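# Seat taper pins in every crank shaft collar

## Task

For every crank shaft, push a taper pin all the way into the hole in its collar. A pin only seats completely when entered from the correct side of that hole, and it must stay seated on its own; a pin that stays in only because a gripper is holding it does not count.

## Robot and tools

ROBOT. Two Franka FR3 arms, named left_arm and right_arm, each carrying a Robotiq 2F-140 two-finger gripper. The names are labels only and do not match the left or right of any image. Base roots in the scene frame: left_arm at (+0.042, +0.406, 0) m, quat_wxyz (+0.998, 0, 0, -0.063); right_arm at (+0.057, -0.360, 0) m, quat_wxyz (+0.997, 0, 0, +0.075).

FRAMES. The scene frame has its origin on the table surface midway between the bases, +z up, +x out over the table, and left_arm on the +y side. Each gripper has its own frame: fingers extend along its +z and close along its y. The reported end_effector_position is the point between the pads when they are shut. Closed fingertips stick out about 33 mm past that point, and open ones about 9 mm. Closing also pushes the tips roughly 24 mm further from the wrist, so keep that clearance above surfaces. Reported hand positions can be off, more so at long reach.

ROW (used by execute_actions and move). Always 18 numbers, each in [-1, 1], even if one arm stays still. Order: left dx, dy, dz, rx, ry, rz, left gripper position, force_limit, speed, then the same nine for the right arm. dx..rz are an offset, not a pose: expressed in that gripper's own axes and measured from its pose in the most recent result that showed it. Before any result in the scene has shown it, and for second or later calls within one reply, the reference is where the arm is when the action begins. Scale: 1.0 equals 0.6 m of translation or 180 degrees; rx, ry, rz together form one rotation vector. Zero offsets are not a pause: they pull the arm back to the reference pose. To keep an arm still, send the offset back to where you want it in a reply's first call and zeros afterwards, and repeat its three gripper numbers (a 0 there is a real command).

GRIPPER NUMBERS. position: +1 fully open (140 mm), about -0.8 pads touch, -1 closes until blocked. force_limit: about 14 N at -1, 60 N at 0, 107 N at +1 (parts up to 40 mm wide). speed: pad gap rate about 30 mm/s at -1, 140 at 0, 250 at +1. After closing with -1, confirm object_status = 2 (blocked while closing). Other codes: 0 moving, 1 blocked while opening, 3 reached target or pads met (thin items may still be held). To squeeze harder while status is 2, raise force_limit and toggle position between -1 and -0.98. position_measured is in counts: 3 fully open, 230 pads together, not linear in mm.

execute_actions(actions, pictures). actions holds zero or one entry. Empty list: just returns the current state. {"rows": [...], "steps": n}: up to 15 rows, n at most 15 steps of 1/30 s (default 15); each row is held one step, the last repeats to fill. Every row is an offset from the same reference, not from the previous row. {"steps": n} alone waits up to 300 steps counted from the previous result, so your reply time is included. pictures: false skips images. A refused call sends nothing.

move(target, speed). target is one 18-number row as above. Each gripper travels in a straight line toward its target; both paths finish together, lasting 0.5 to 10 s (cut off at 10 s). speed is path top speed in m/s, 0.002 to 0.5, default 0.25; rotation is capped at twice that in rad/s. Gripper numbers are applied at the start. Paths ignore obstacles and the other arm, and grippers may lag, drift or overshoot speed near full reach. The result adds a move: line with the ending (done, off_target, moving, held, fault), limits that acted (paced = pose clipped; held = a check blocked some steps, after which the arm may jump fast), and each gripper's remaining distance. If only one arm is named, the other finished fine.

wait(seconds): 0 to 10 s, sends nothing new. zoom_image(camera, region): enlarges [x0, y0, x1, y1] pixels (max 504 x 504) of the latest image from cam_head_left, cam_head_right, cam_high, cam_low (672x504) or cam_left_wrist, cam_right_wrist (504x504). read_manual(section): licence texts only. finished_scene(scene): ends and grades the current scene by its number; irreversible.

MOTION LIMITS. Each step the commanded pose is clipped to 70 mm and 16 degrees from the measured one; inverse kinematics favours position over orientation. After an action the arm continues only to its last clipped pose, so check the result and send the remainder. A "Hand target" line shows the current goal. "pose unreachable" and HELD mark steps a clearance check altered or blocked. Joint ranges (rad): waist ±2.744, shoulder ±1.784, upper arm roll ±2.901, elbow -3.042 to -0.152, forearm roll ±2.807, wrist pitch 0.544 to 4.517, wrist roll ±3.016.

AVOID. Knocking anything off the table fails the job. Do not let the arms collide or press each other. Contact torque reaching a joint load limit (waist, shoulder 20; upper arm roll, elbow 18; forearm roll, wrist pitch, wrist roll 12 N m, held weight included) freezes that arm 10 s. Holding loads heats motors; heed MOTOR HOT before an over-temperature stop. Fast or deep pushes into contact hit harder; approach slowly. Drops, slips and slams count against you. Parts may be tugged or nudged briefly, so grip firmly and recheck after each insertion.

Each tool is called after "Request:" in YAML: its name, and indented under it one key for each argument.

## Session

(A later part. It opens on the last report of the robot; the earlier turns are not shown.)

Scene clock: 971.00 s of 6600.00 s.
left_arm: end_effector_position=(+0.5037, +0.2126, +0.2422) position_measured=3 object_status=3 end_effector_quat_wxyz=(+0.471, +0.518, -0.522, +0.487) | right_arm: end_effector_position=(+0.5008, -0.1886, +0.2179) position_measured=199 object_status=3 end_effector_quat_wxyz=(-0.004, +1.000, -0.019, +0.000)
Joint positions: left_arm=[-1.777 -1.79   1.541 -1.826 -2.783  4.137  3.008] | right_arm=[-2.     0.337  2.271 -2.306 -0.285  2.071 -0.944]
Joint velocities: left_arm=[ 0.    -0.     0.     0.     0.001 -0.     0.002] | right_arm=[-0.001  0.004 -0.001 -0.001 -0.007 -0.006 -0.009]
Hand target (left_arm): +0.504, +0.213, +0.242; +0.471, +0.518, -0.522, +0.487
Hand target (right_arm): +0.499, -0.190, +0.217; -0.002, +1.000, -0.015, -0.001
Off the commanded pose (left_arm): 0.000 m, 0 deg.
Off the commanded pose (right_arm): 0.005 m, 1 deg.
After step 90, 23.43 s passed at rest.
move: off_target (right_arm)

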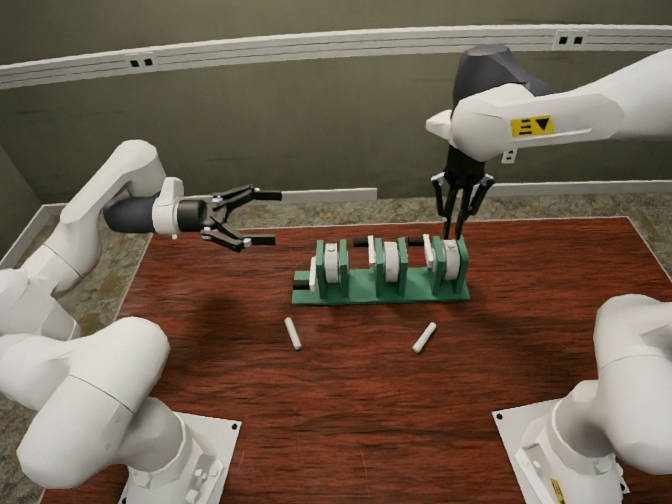

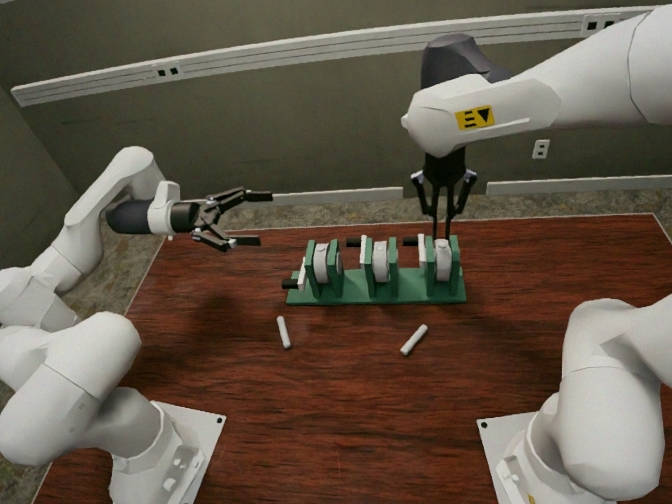

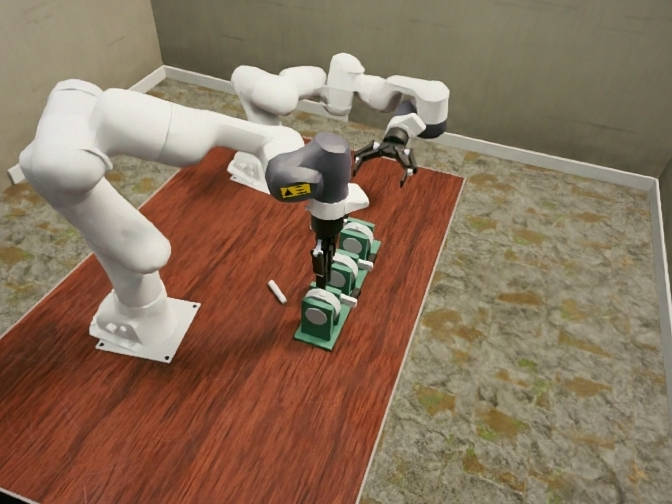

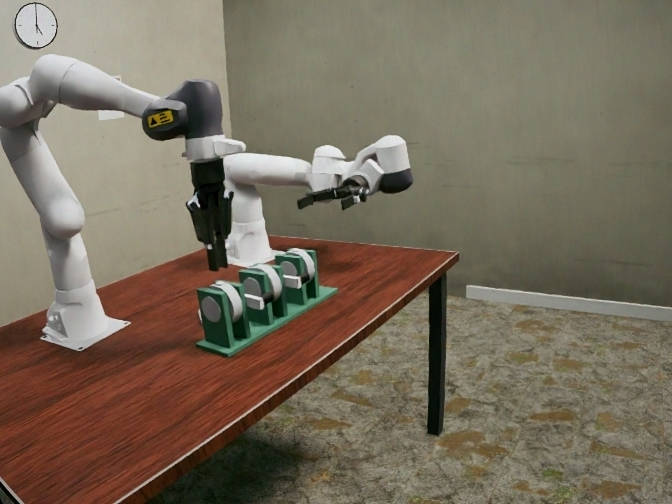

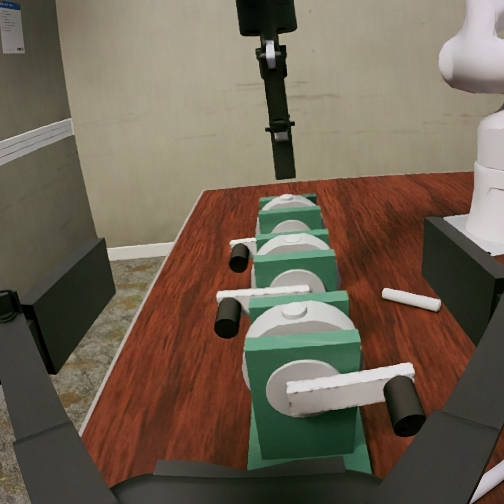

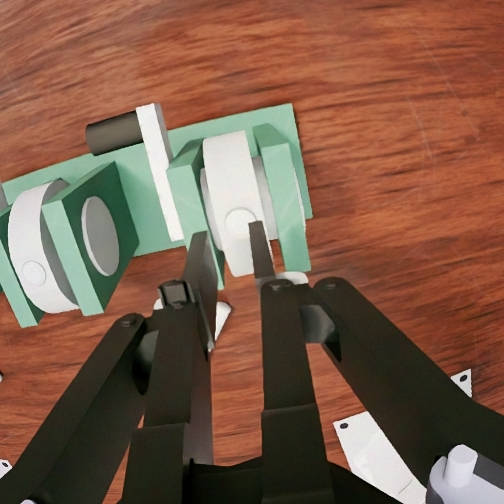

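Request:
zoom_image:
  camera: "cam_left_wrist"
  region: [250, 170, 340, 260]

Request:
zoom_image:
  camera: "cam_head_left"
  region: [270, 225, 480, 365]

Region (250, 170, 340, 260) of cam_left_wrist's 504x504 image, scaled by 5.600, with more detail than that image has.

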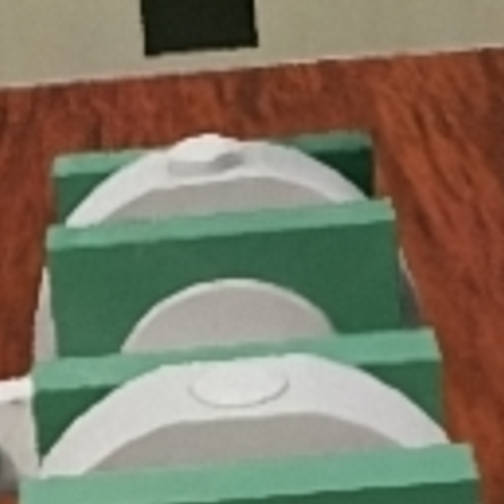

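Region (270, 225, 480, 365) of cam_head_left's 672x504 image, scaled by 2.400, with more detail than that image has.

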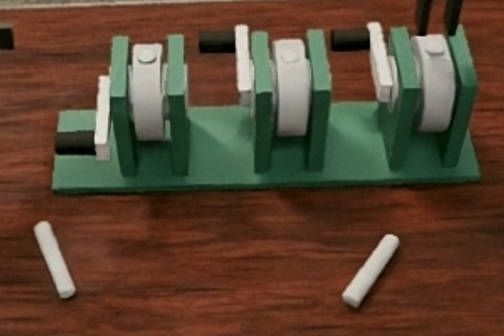

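Request:
move:
  target: [0,0,0,0,0,0,1,0,0,0,0.0105,0.042,-0.002,0,0,-0.55,0,0]
  speed: 0.03

Request:
zoom_image:
  camera: "cam_right_wrist"
  region: [170, 180, 300, 310]

Request:
zoom_image:
  camera: "cam_left_wrist"
  region: [250, 150, 340, 240]

Scene clock: 982.67 s of 6600.00 s.
left_arm: end_effector_position=(+0.5037, +0.2126, +0.2422) position_measured=3 object_status=3 end_effector_quat_wxyz=(+0.471, +0.518, -0.522, +0.487) | right_arm: end_effector_position=(+0.4999, -0.1953, +0.1939) position_measured=199 object_status=3 end_effector_quat_wxyz=(-0.000, +1.000, -0.022, -0.000)
Joint positions: left_arm=[-1.777 -1.79   1.541 -1.826 -2.783  4.137  3.008] | right_arm=[-2.     0.311  2.246 -2.349 -0.286  2.131 -0.952]
Joint velocities: left_arm=[-0.001  0.     0.    -0.     0.001 -0.     0.002] | right_arm=[-0.001 -0.    -0.001 -0.     0.001  0.019 -0.005]
Hand target (left_arm): +0.504, +0.213, +0.242; +0.471, +0.518, -0.522, +0.487
Hand target (right_arm): +0.500, -0.195, +0.193; -0.001, +1.000, -0.019, +0.001
Off the commanded pose (left_arm): 0.000 m, 0 deg.
Off the commanded pose (right_arm): 0.002 m, 0 deg.
After step 90, 7.53 s passed at rest.
move: done

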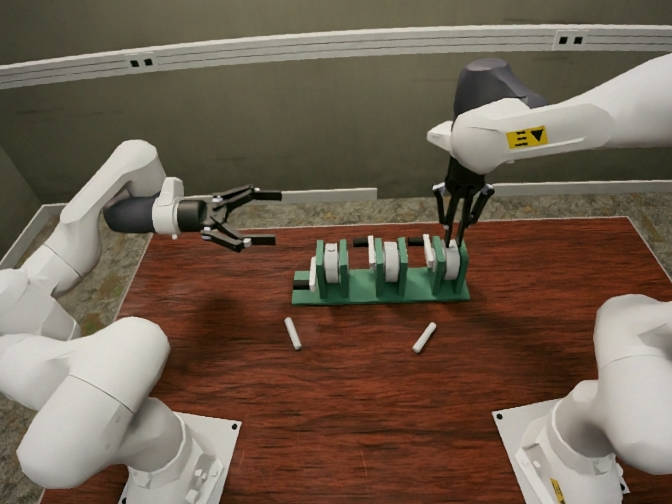

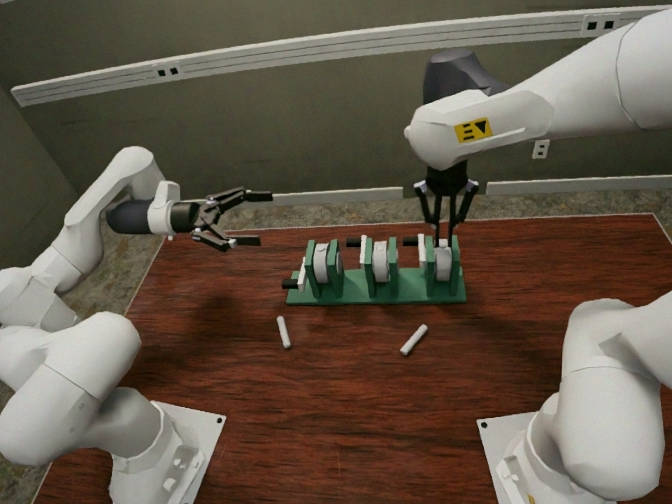

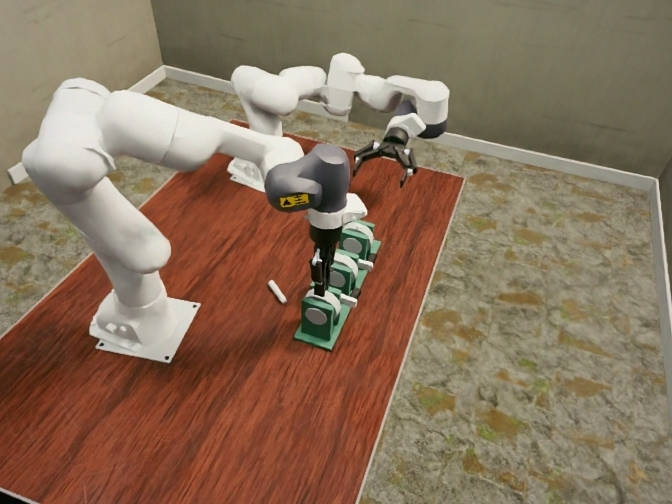

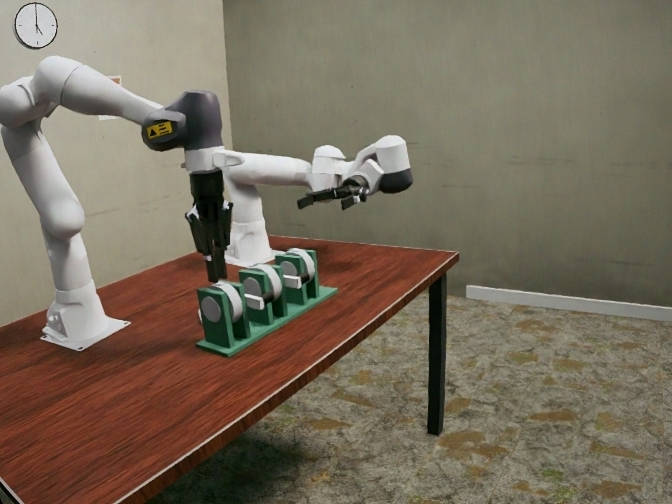

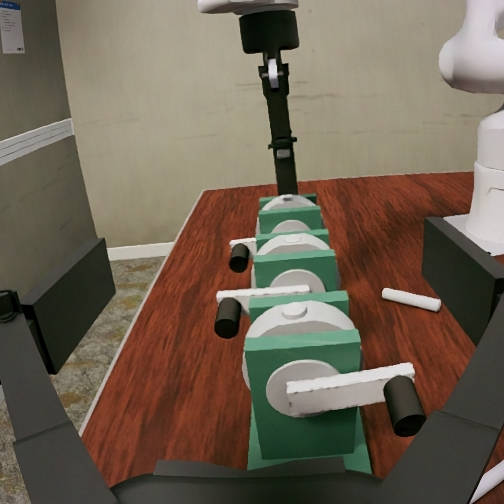

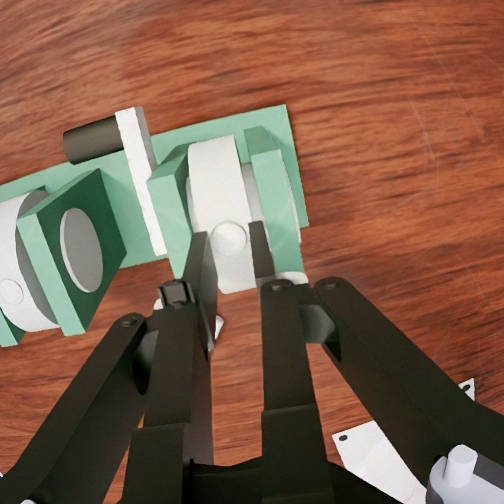

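Region (170, 180, 300, 310) of cam_right_wrist's 504x504 image, scaled by 3.877, with more detail than that image has.

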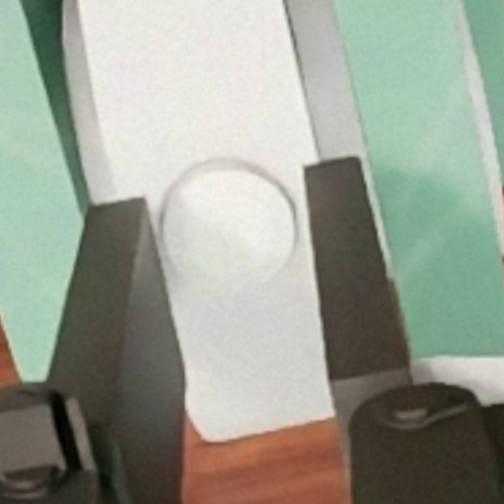

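Region (250, 150, 340, 240) of cam_left_wrist's 504x504 image, scaled by 5.600, with more detail than that image has.

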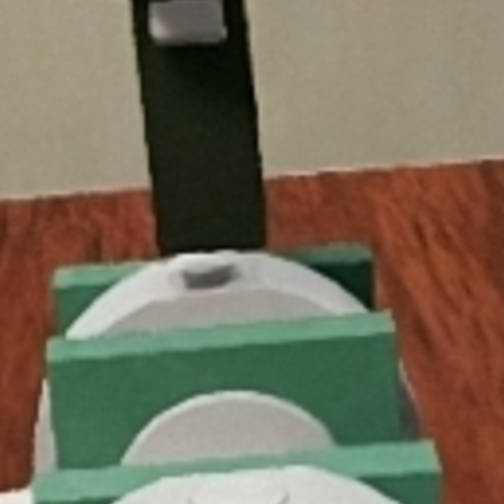

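Request:
move:
  target: [0,0,0,0,0,0,1,0,0,0.005,-0.0022,0.0225,0,0,0,-0.55,0,-0.5]
  speed: 0.006

Request:
zoom_image:
  camera: "cam_right_wrist"
  region: [170, 180, 300, 310]

Request:
zoom_image:
  camera: "cam_left_wrist"
  region: [250, 150, 340, 240]

Scene clock: 990.03 s of 6600.00 s.
left_arm: end_effector_position=(+0.5037, +0.2126, +0.2422) position_measured=3 object_status=3 end_effector_quat_wxyz=(+0.471, +0.518, -0.522, +0.487) | right_arm: end_effector_position=(+0.5032, -0.1950, +0.1828) position_measured=199 object_status=3 end_effector_quat_wxyz=(+0.000, +1.000, -0.024, +0.000)
Joint positions: left_arm=[-1.777 -1.79   1.541 -1.826 -2.783  4.137  3.008] | right_arm=[-1.993  0.28   2.229 -2.356 -0.268  2.166 -0.965]
Joint velocities: left_arm=[-0.     0.001 -0.001 -0.001  0.002 -0.001 -0.002] | right_arm=[-0.001  0.    -0.     0.001  0.001  0.002 -0.004]
Hand target (left_arm): +0.504, +0.213, +0.242; +0.471, +0.518, -0.522, +0.487
Hand target (right_arm): +0.503, -0.194, +0.180; +0.000, +1.000, -0.022, -0.000
Off the commanded pose (left_arm): 0.000 m, 0 deg.
Off the commanded pose (right_arm): 0.003 m, 0 deg.
After step 90, 1.83 s passed at rest.
move: done

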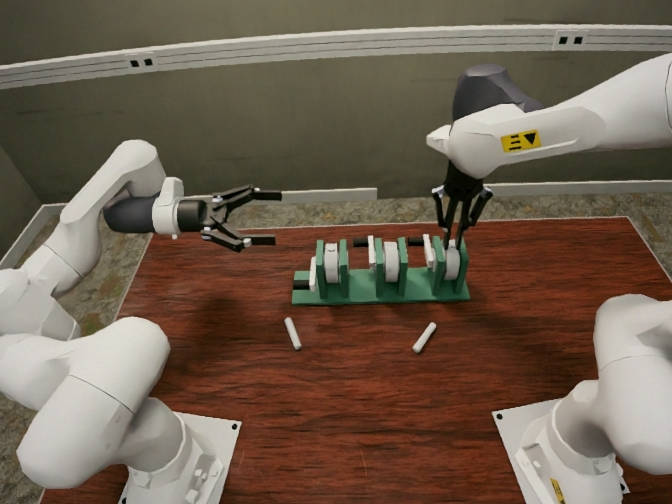

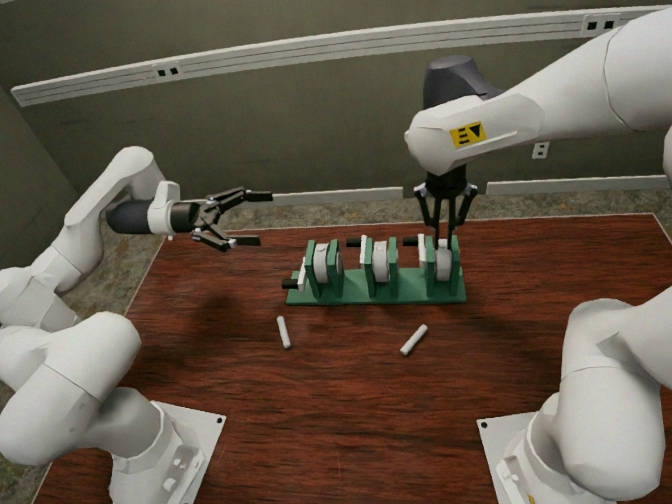

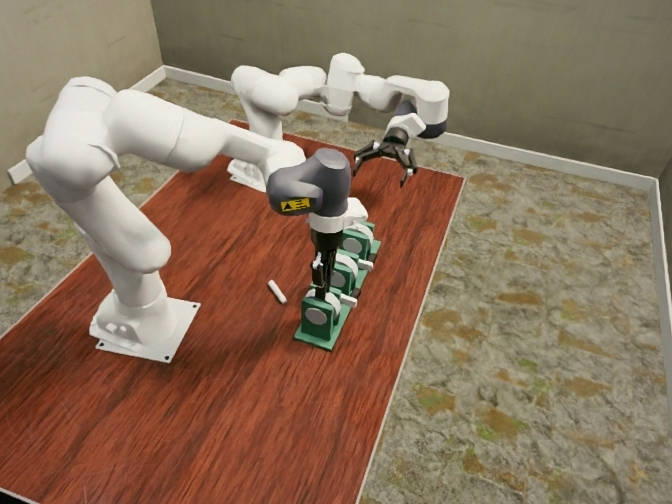

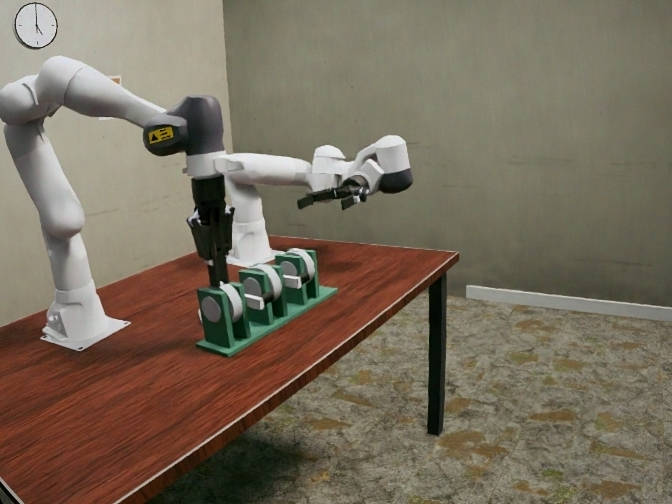

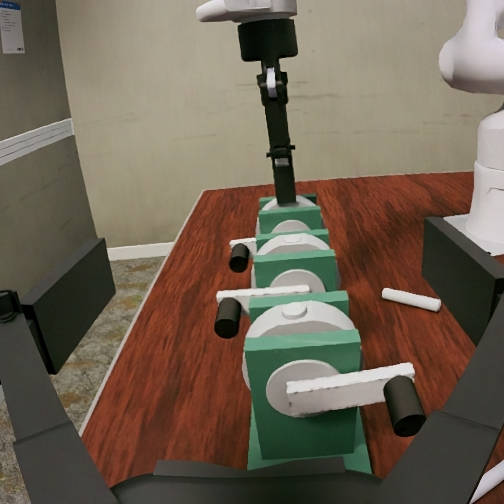

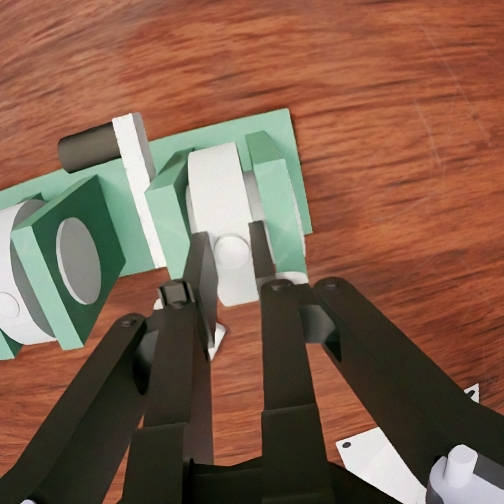

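Region (170, 180, 300, 310) of cam_right_wrist's 504x504 image, scaled by 3.877, with more detail than that image has.

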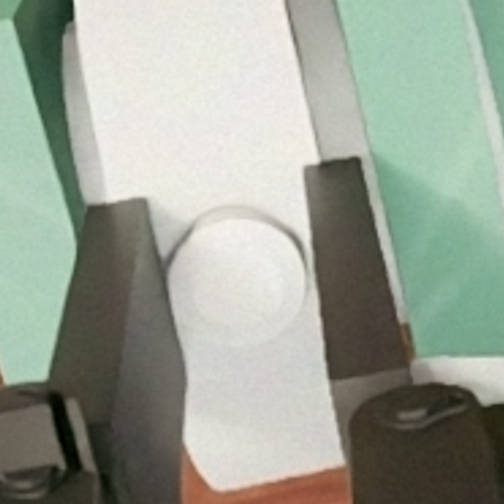

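Region (250, 150, 340, 240) of cam_left_wrist's 504x504 image, scaled by 5.600, with more detail than that image has.

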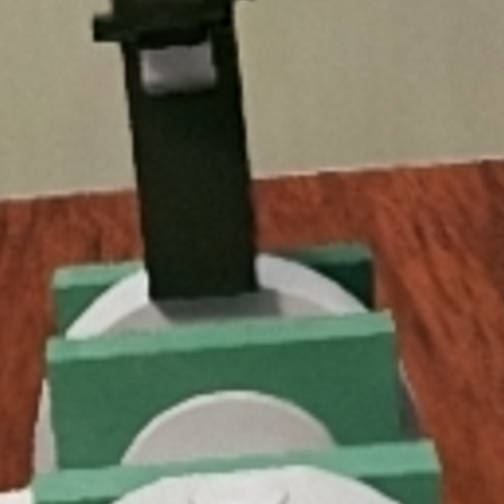

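On the collar. Grip (with slight −y_g shift), then try lifting.

Request:
move:
  target: [0,0,0,0,0,0,1,0,0,0,-0.002,-0.0005,0,0,0,-1,0.3,-0.9]
  speed: 0.004

Request:
move:
  target: [0,0,0,0,0,0,1,0,0,0,0,-0.012,0,0,0,-1,0.3,-0.9]
  speed: 0.005

Scene clock: 995.13 s of 6600.00 s.
left_arm: end_effector_position=(+0.5037, +0.2126, +0.2422) position_measured=3 object_status=3 end_effector_quat_wxyz=(+0.471, +0.518, -0.522, +0.487) | right_arm: end_effector_position=(+0.5035, -0.1944, +0.1832) position_measured=212 object_status=2 end_effector_quat_wxyz=(-0.001, +1.000, -0.024, +0.001)
Joint positions: left_arm=[-1.777 -1.79   1.541 -1.826 -2.783  4.137  3.008] | right_arm=[-1.993  0.28   2.229 -2.356 -0.267  2.166 -0.966]
Joint velocities: left_arm=[-0.    -0.001  0.     0.     0.     0.001  0.001] | right_arm=[ 0.    -0.    -0.     0.     0.001 -0.     0.002]
Hand target (left_arm): +0.504, +0.213, +0.242; +0.471, +0.518, -0.522, +0.487
Hand target (right_arm): +0.503, -0.194, +0.183; +0.000, +1.000, -0.024, +0.000
Off the commanded pose (left_arm): 0.000 m, 0 deg.
Off the commanded pose (right_arm): 0.001 m, 0 deg.
After step 90, 1.40 s passed at rest.
move: done

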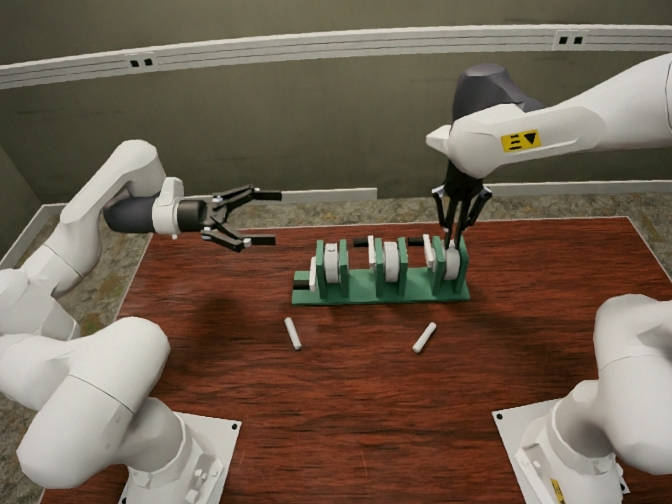

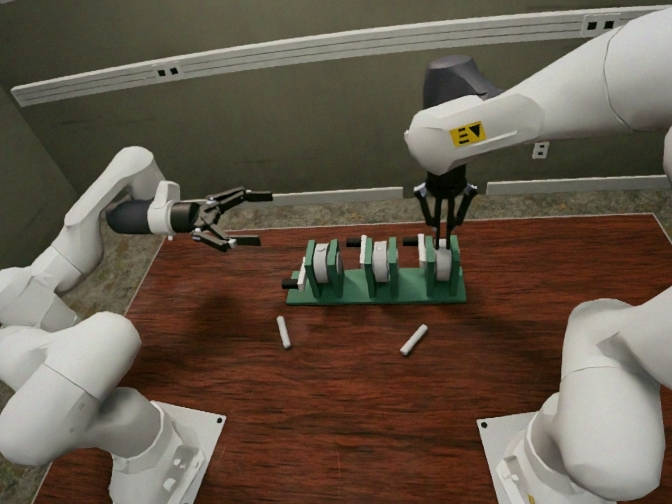

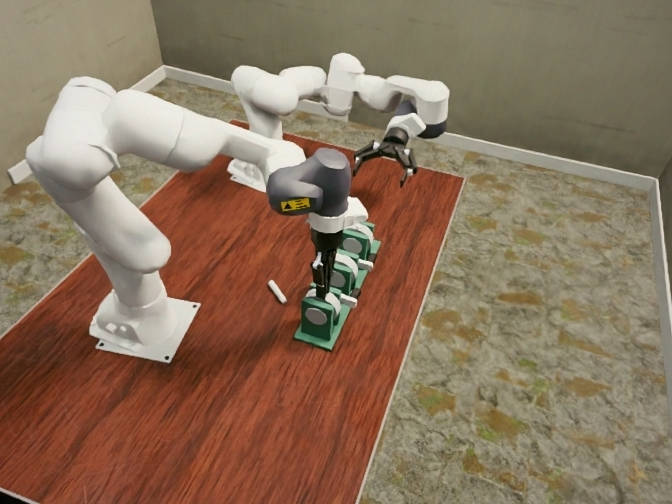

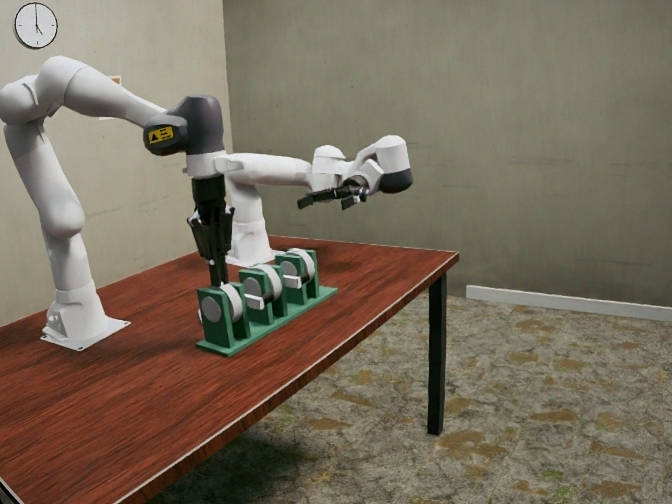

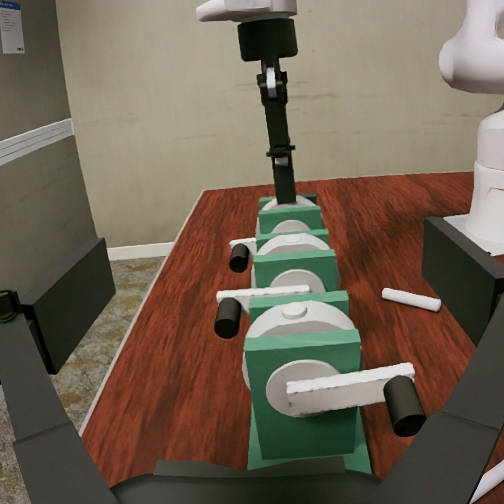

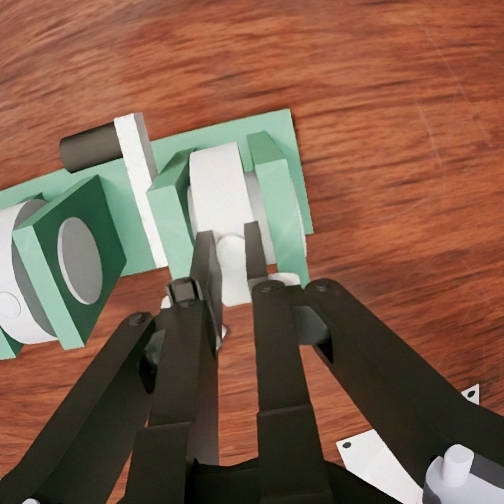

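Scene clock: 996.80 s of 6600.00 s.
left_arm: end_effector_position=(+0.5037, +0.2126, +0.2422) position_measured=3 object_status=3 end_effector_quat_wxyz=(+0.471, +0.518, -0.522, +0.487) | right_arm: end_effector_position=(+0.5027, -0.1944, +0.1884) position_measured=212 object_status=2 end_effector_quat_wxyz=(-0.001, +1.000, -0.022, -0.001)
Joint positions: left_arm=[-1.777 -1.79   1.541 -1.826 -2.783  4.137  3.008] | right_arm=[-1.993  0.29   2.234 -2.348 -0.271  2.149 -0.965]
Joint velocities: left_arm=[-0.    -0.001  0.    -0.     0.002 -0.     0.001] | right_arm=[-0.001 -0.001  0.001  0.002 -0.002 -0.001  0.002]
Hand target (left_arm): +0.504, +0.213, +0.242; +0.471, +0.518, -0.522, +0.487
Hand target (right_arm): +0.504, -0.194, +0.190; -0.001, +1.000, -0.024, +0.000
Off the commanded pose (left_arm): 0.000 m, 0 deg.
Off the commanded pose (right_arm): 0.002 m, 0 deg.
move: done

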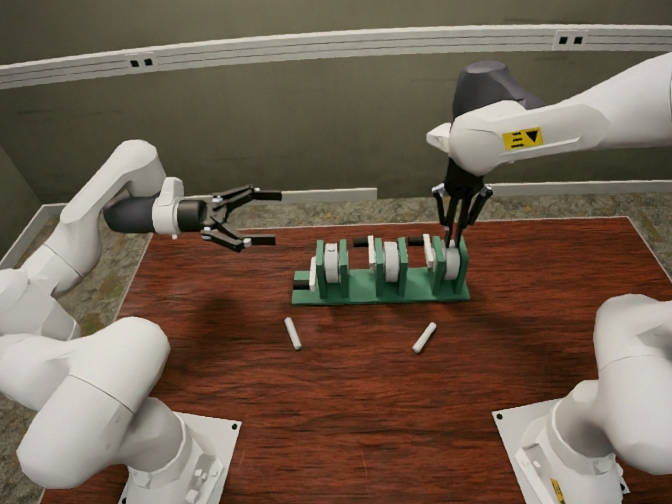

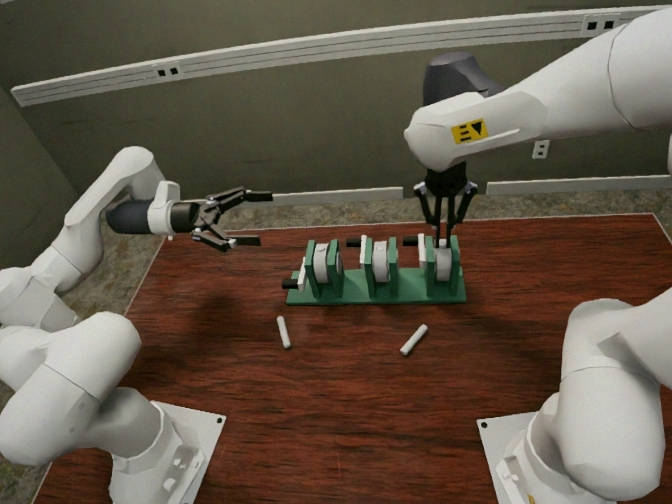

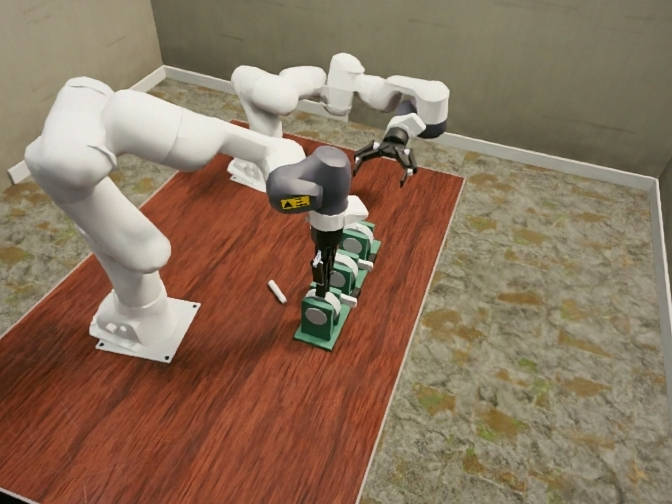

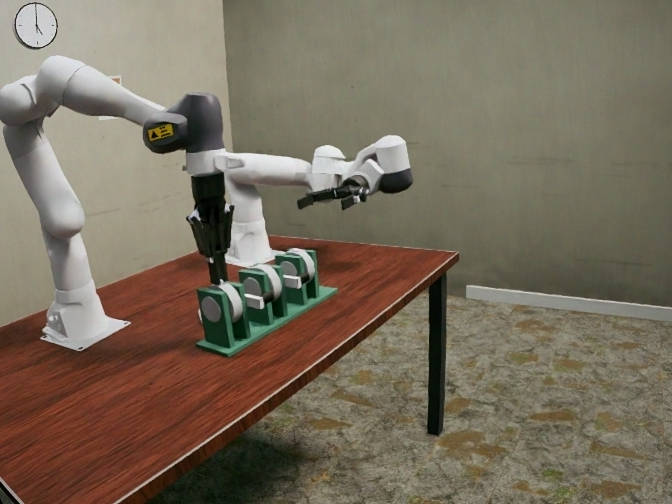

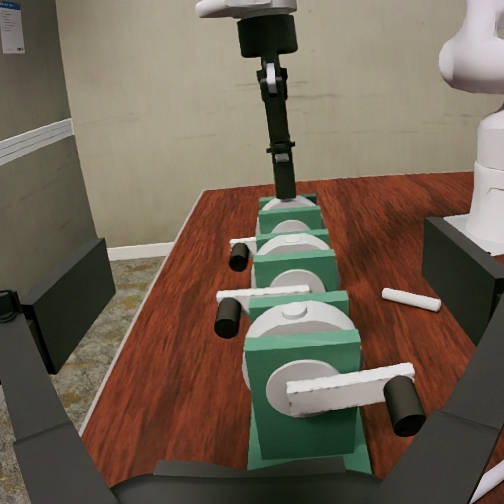

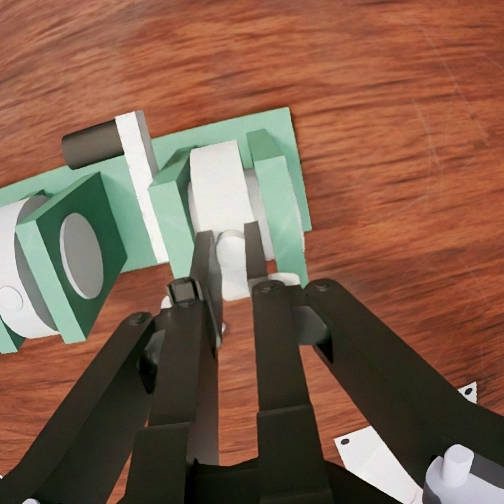

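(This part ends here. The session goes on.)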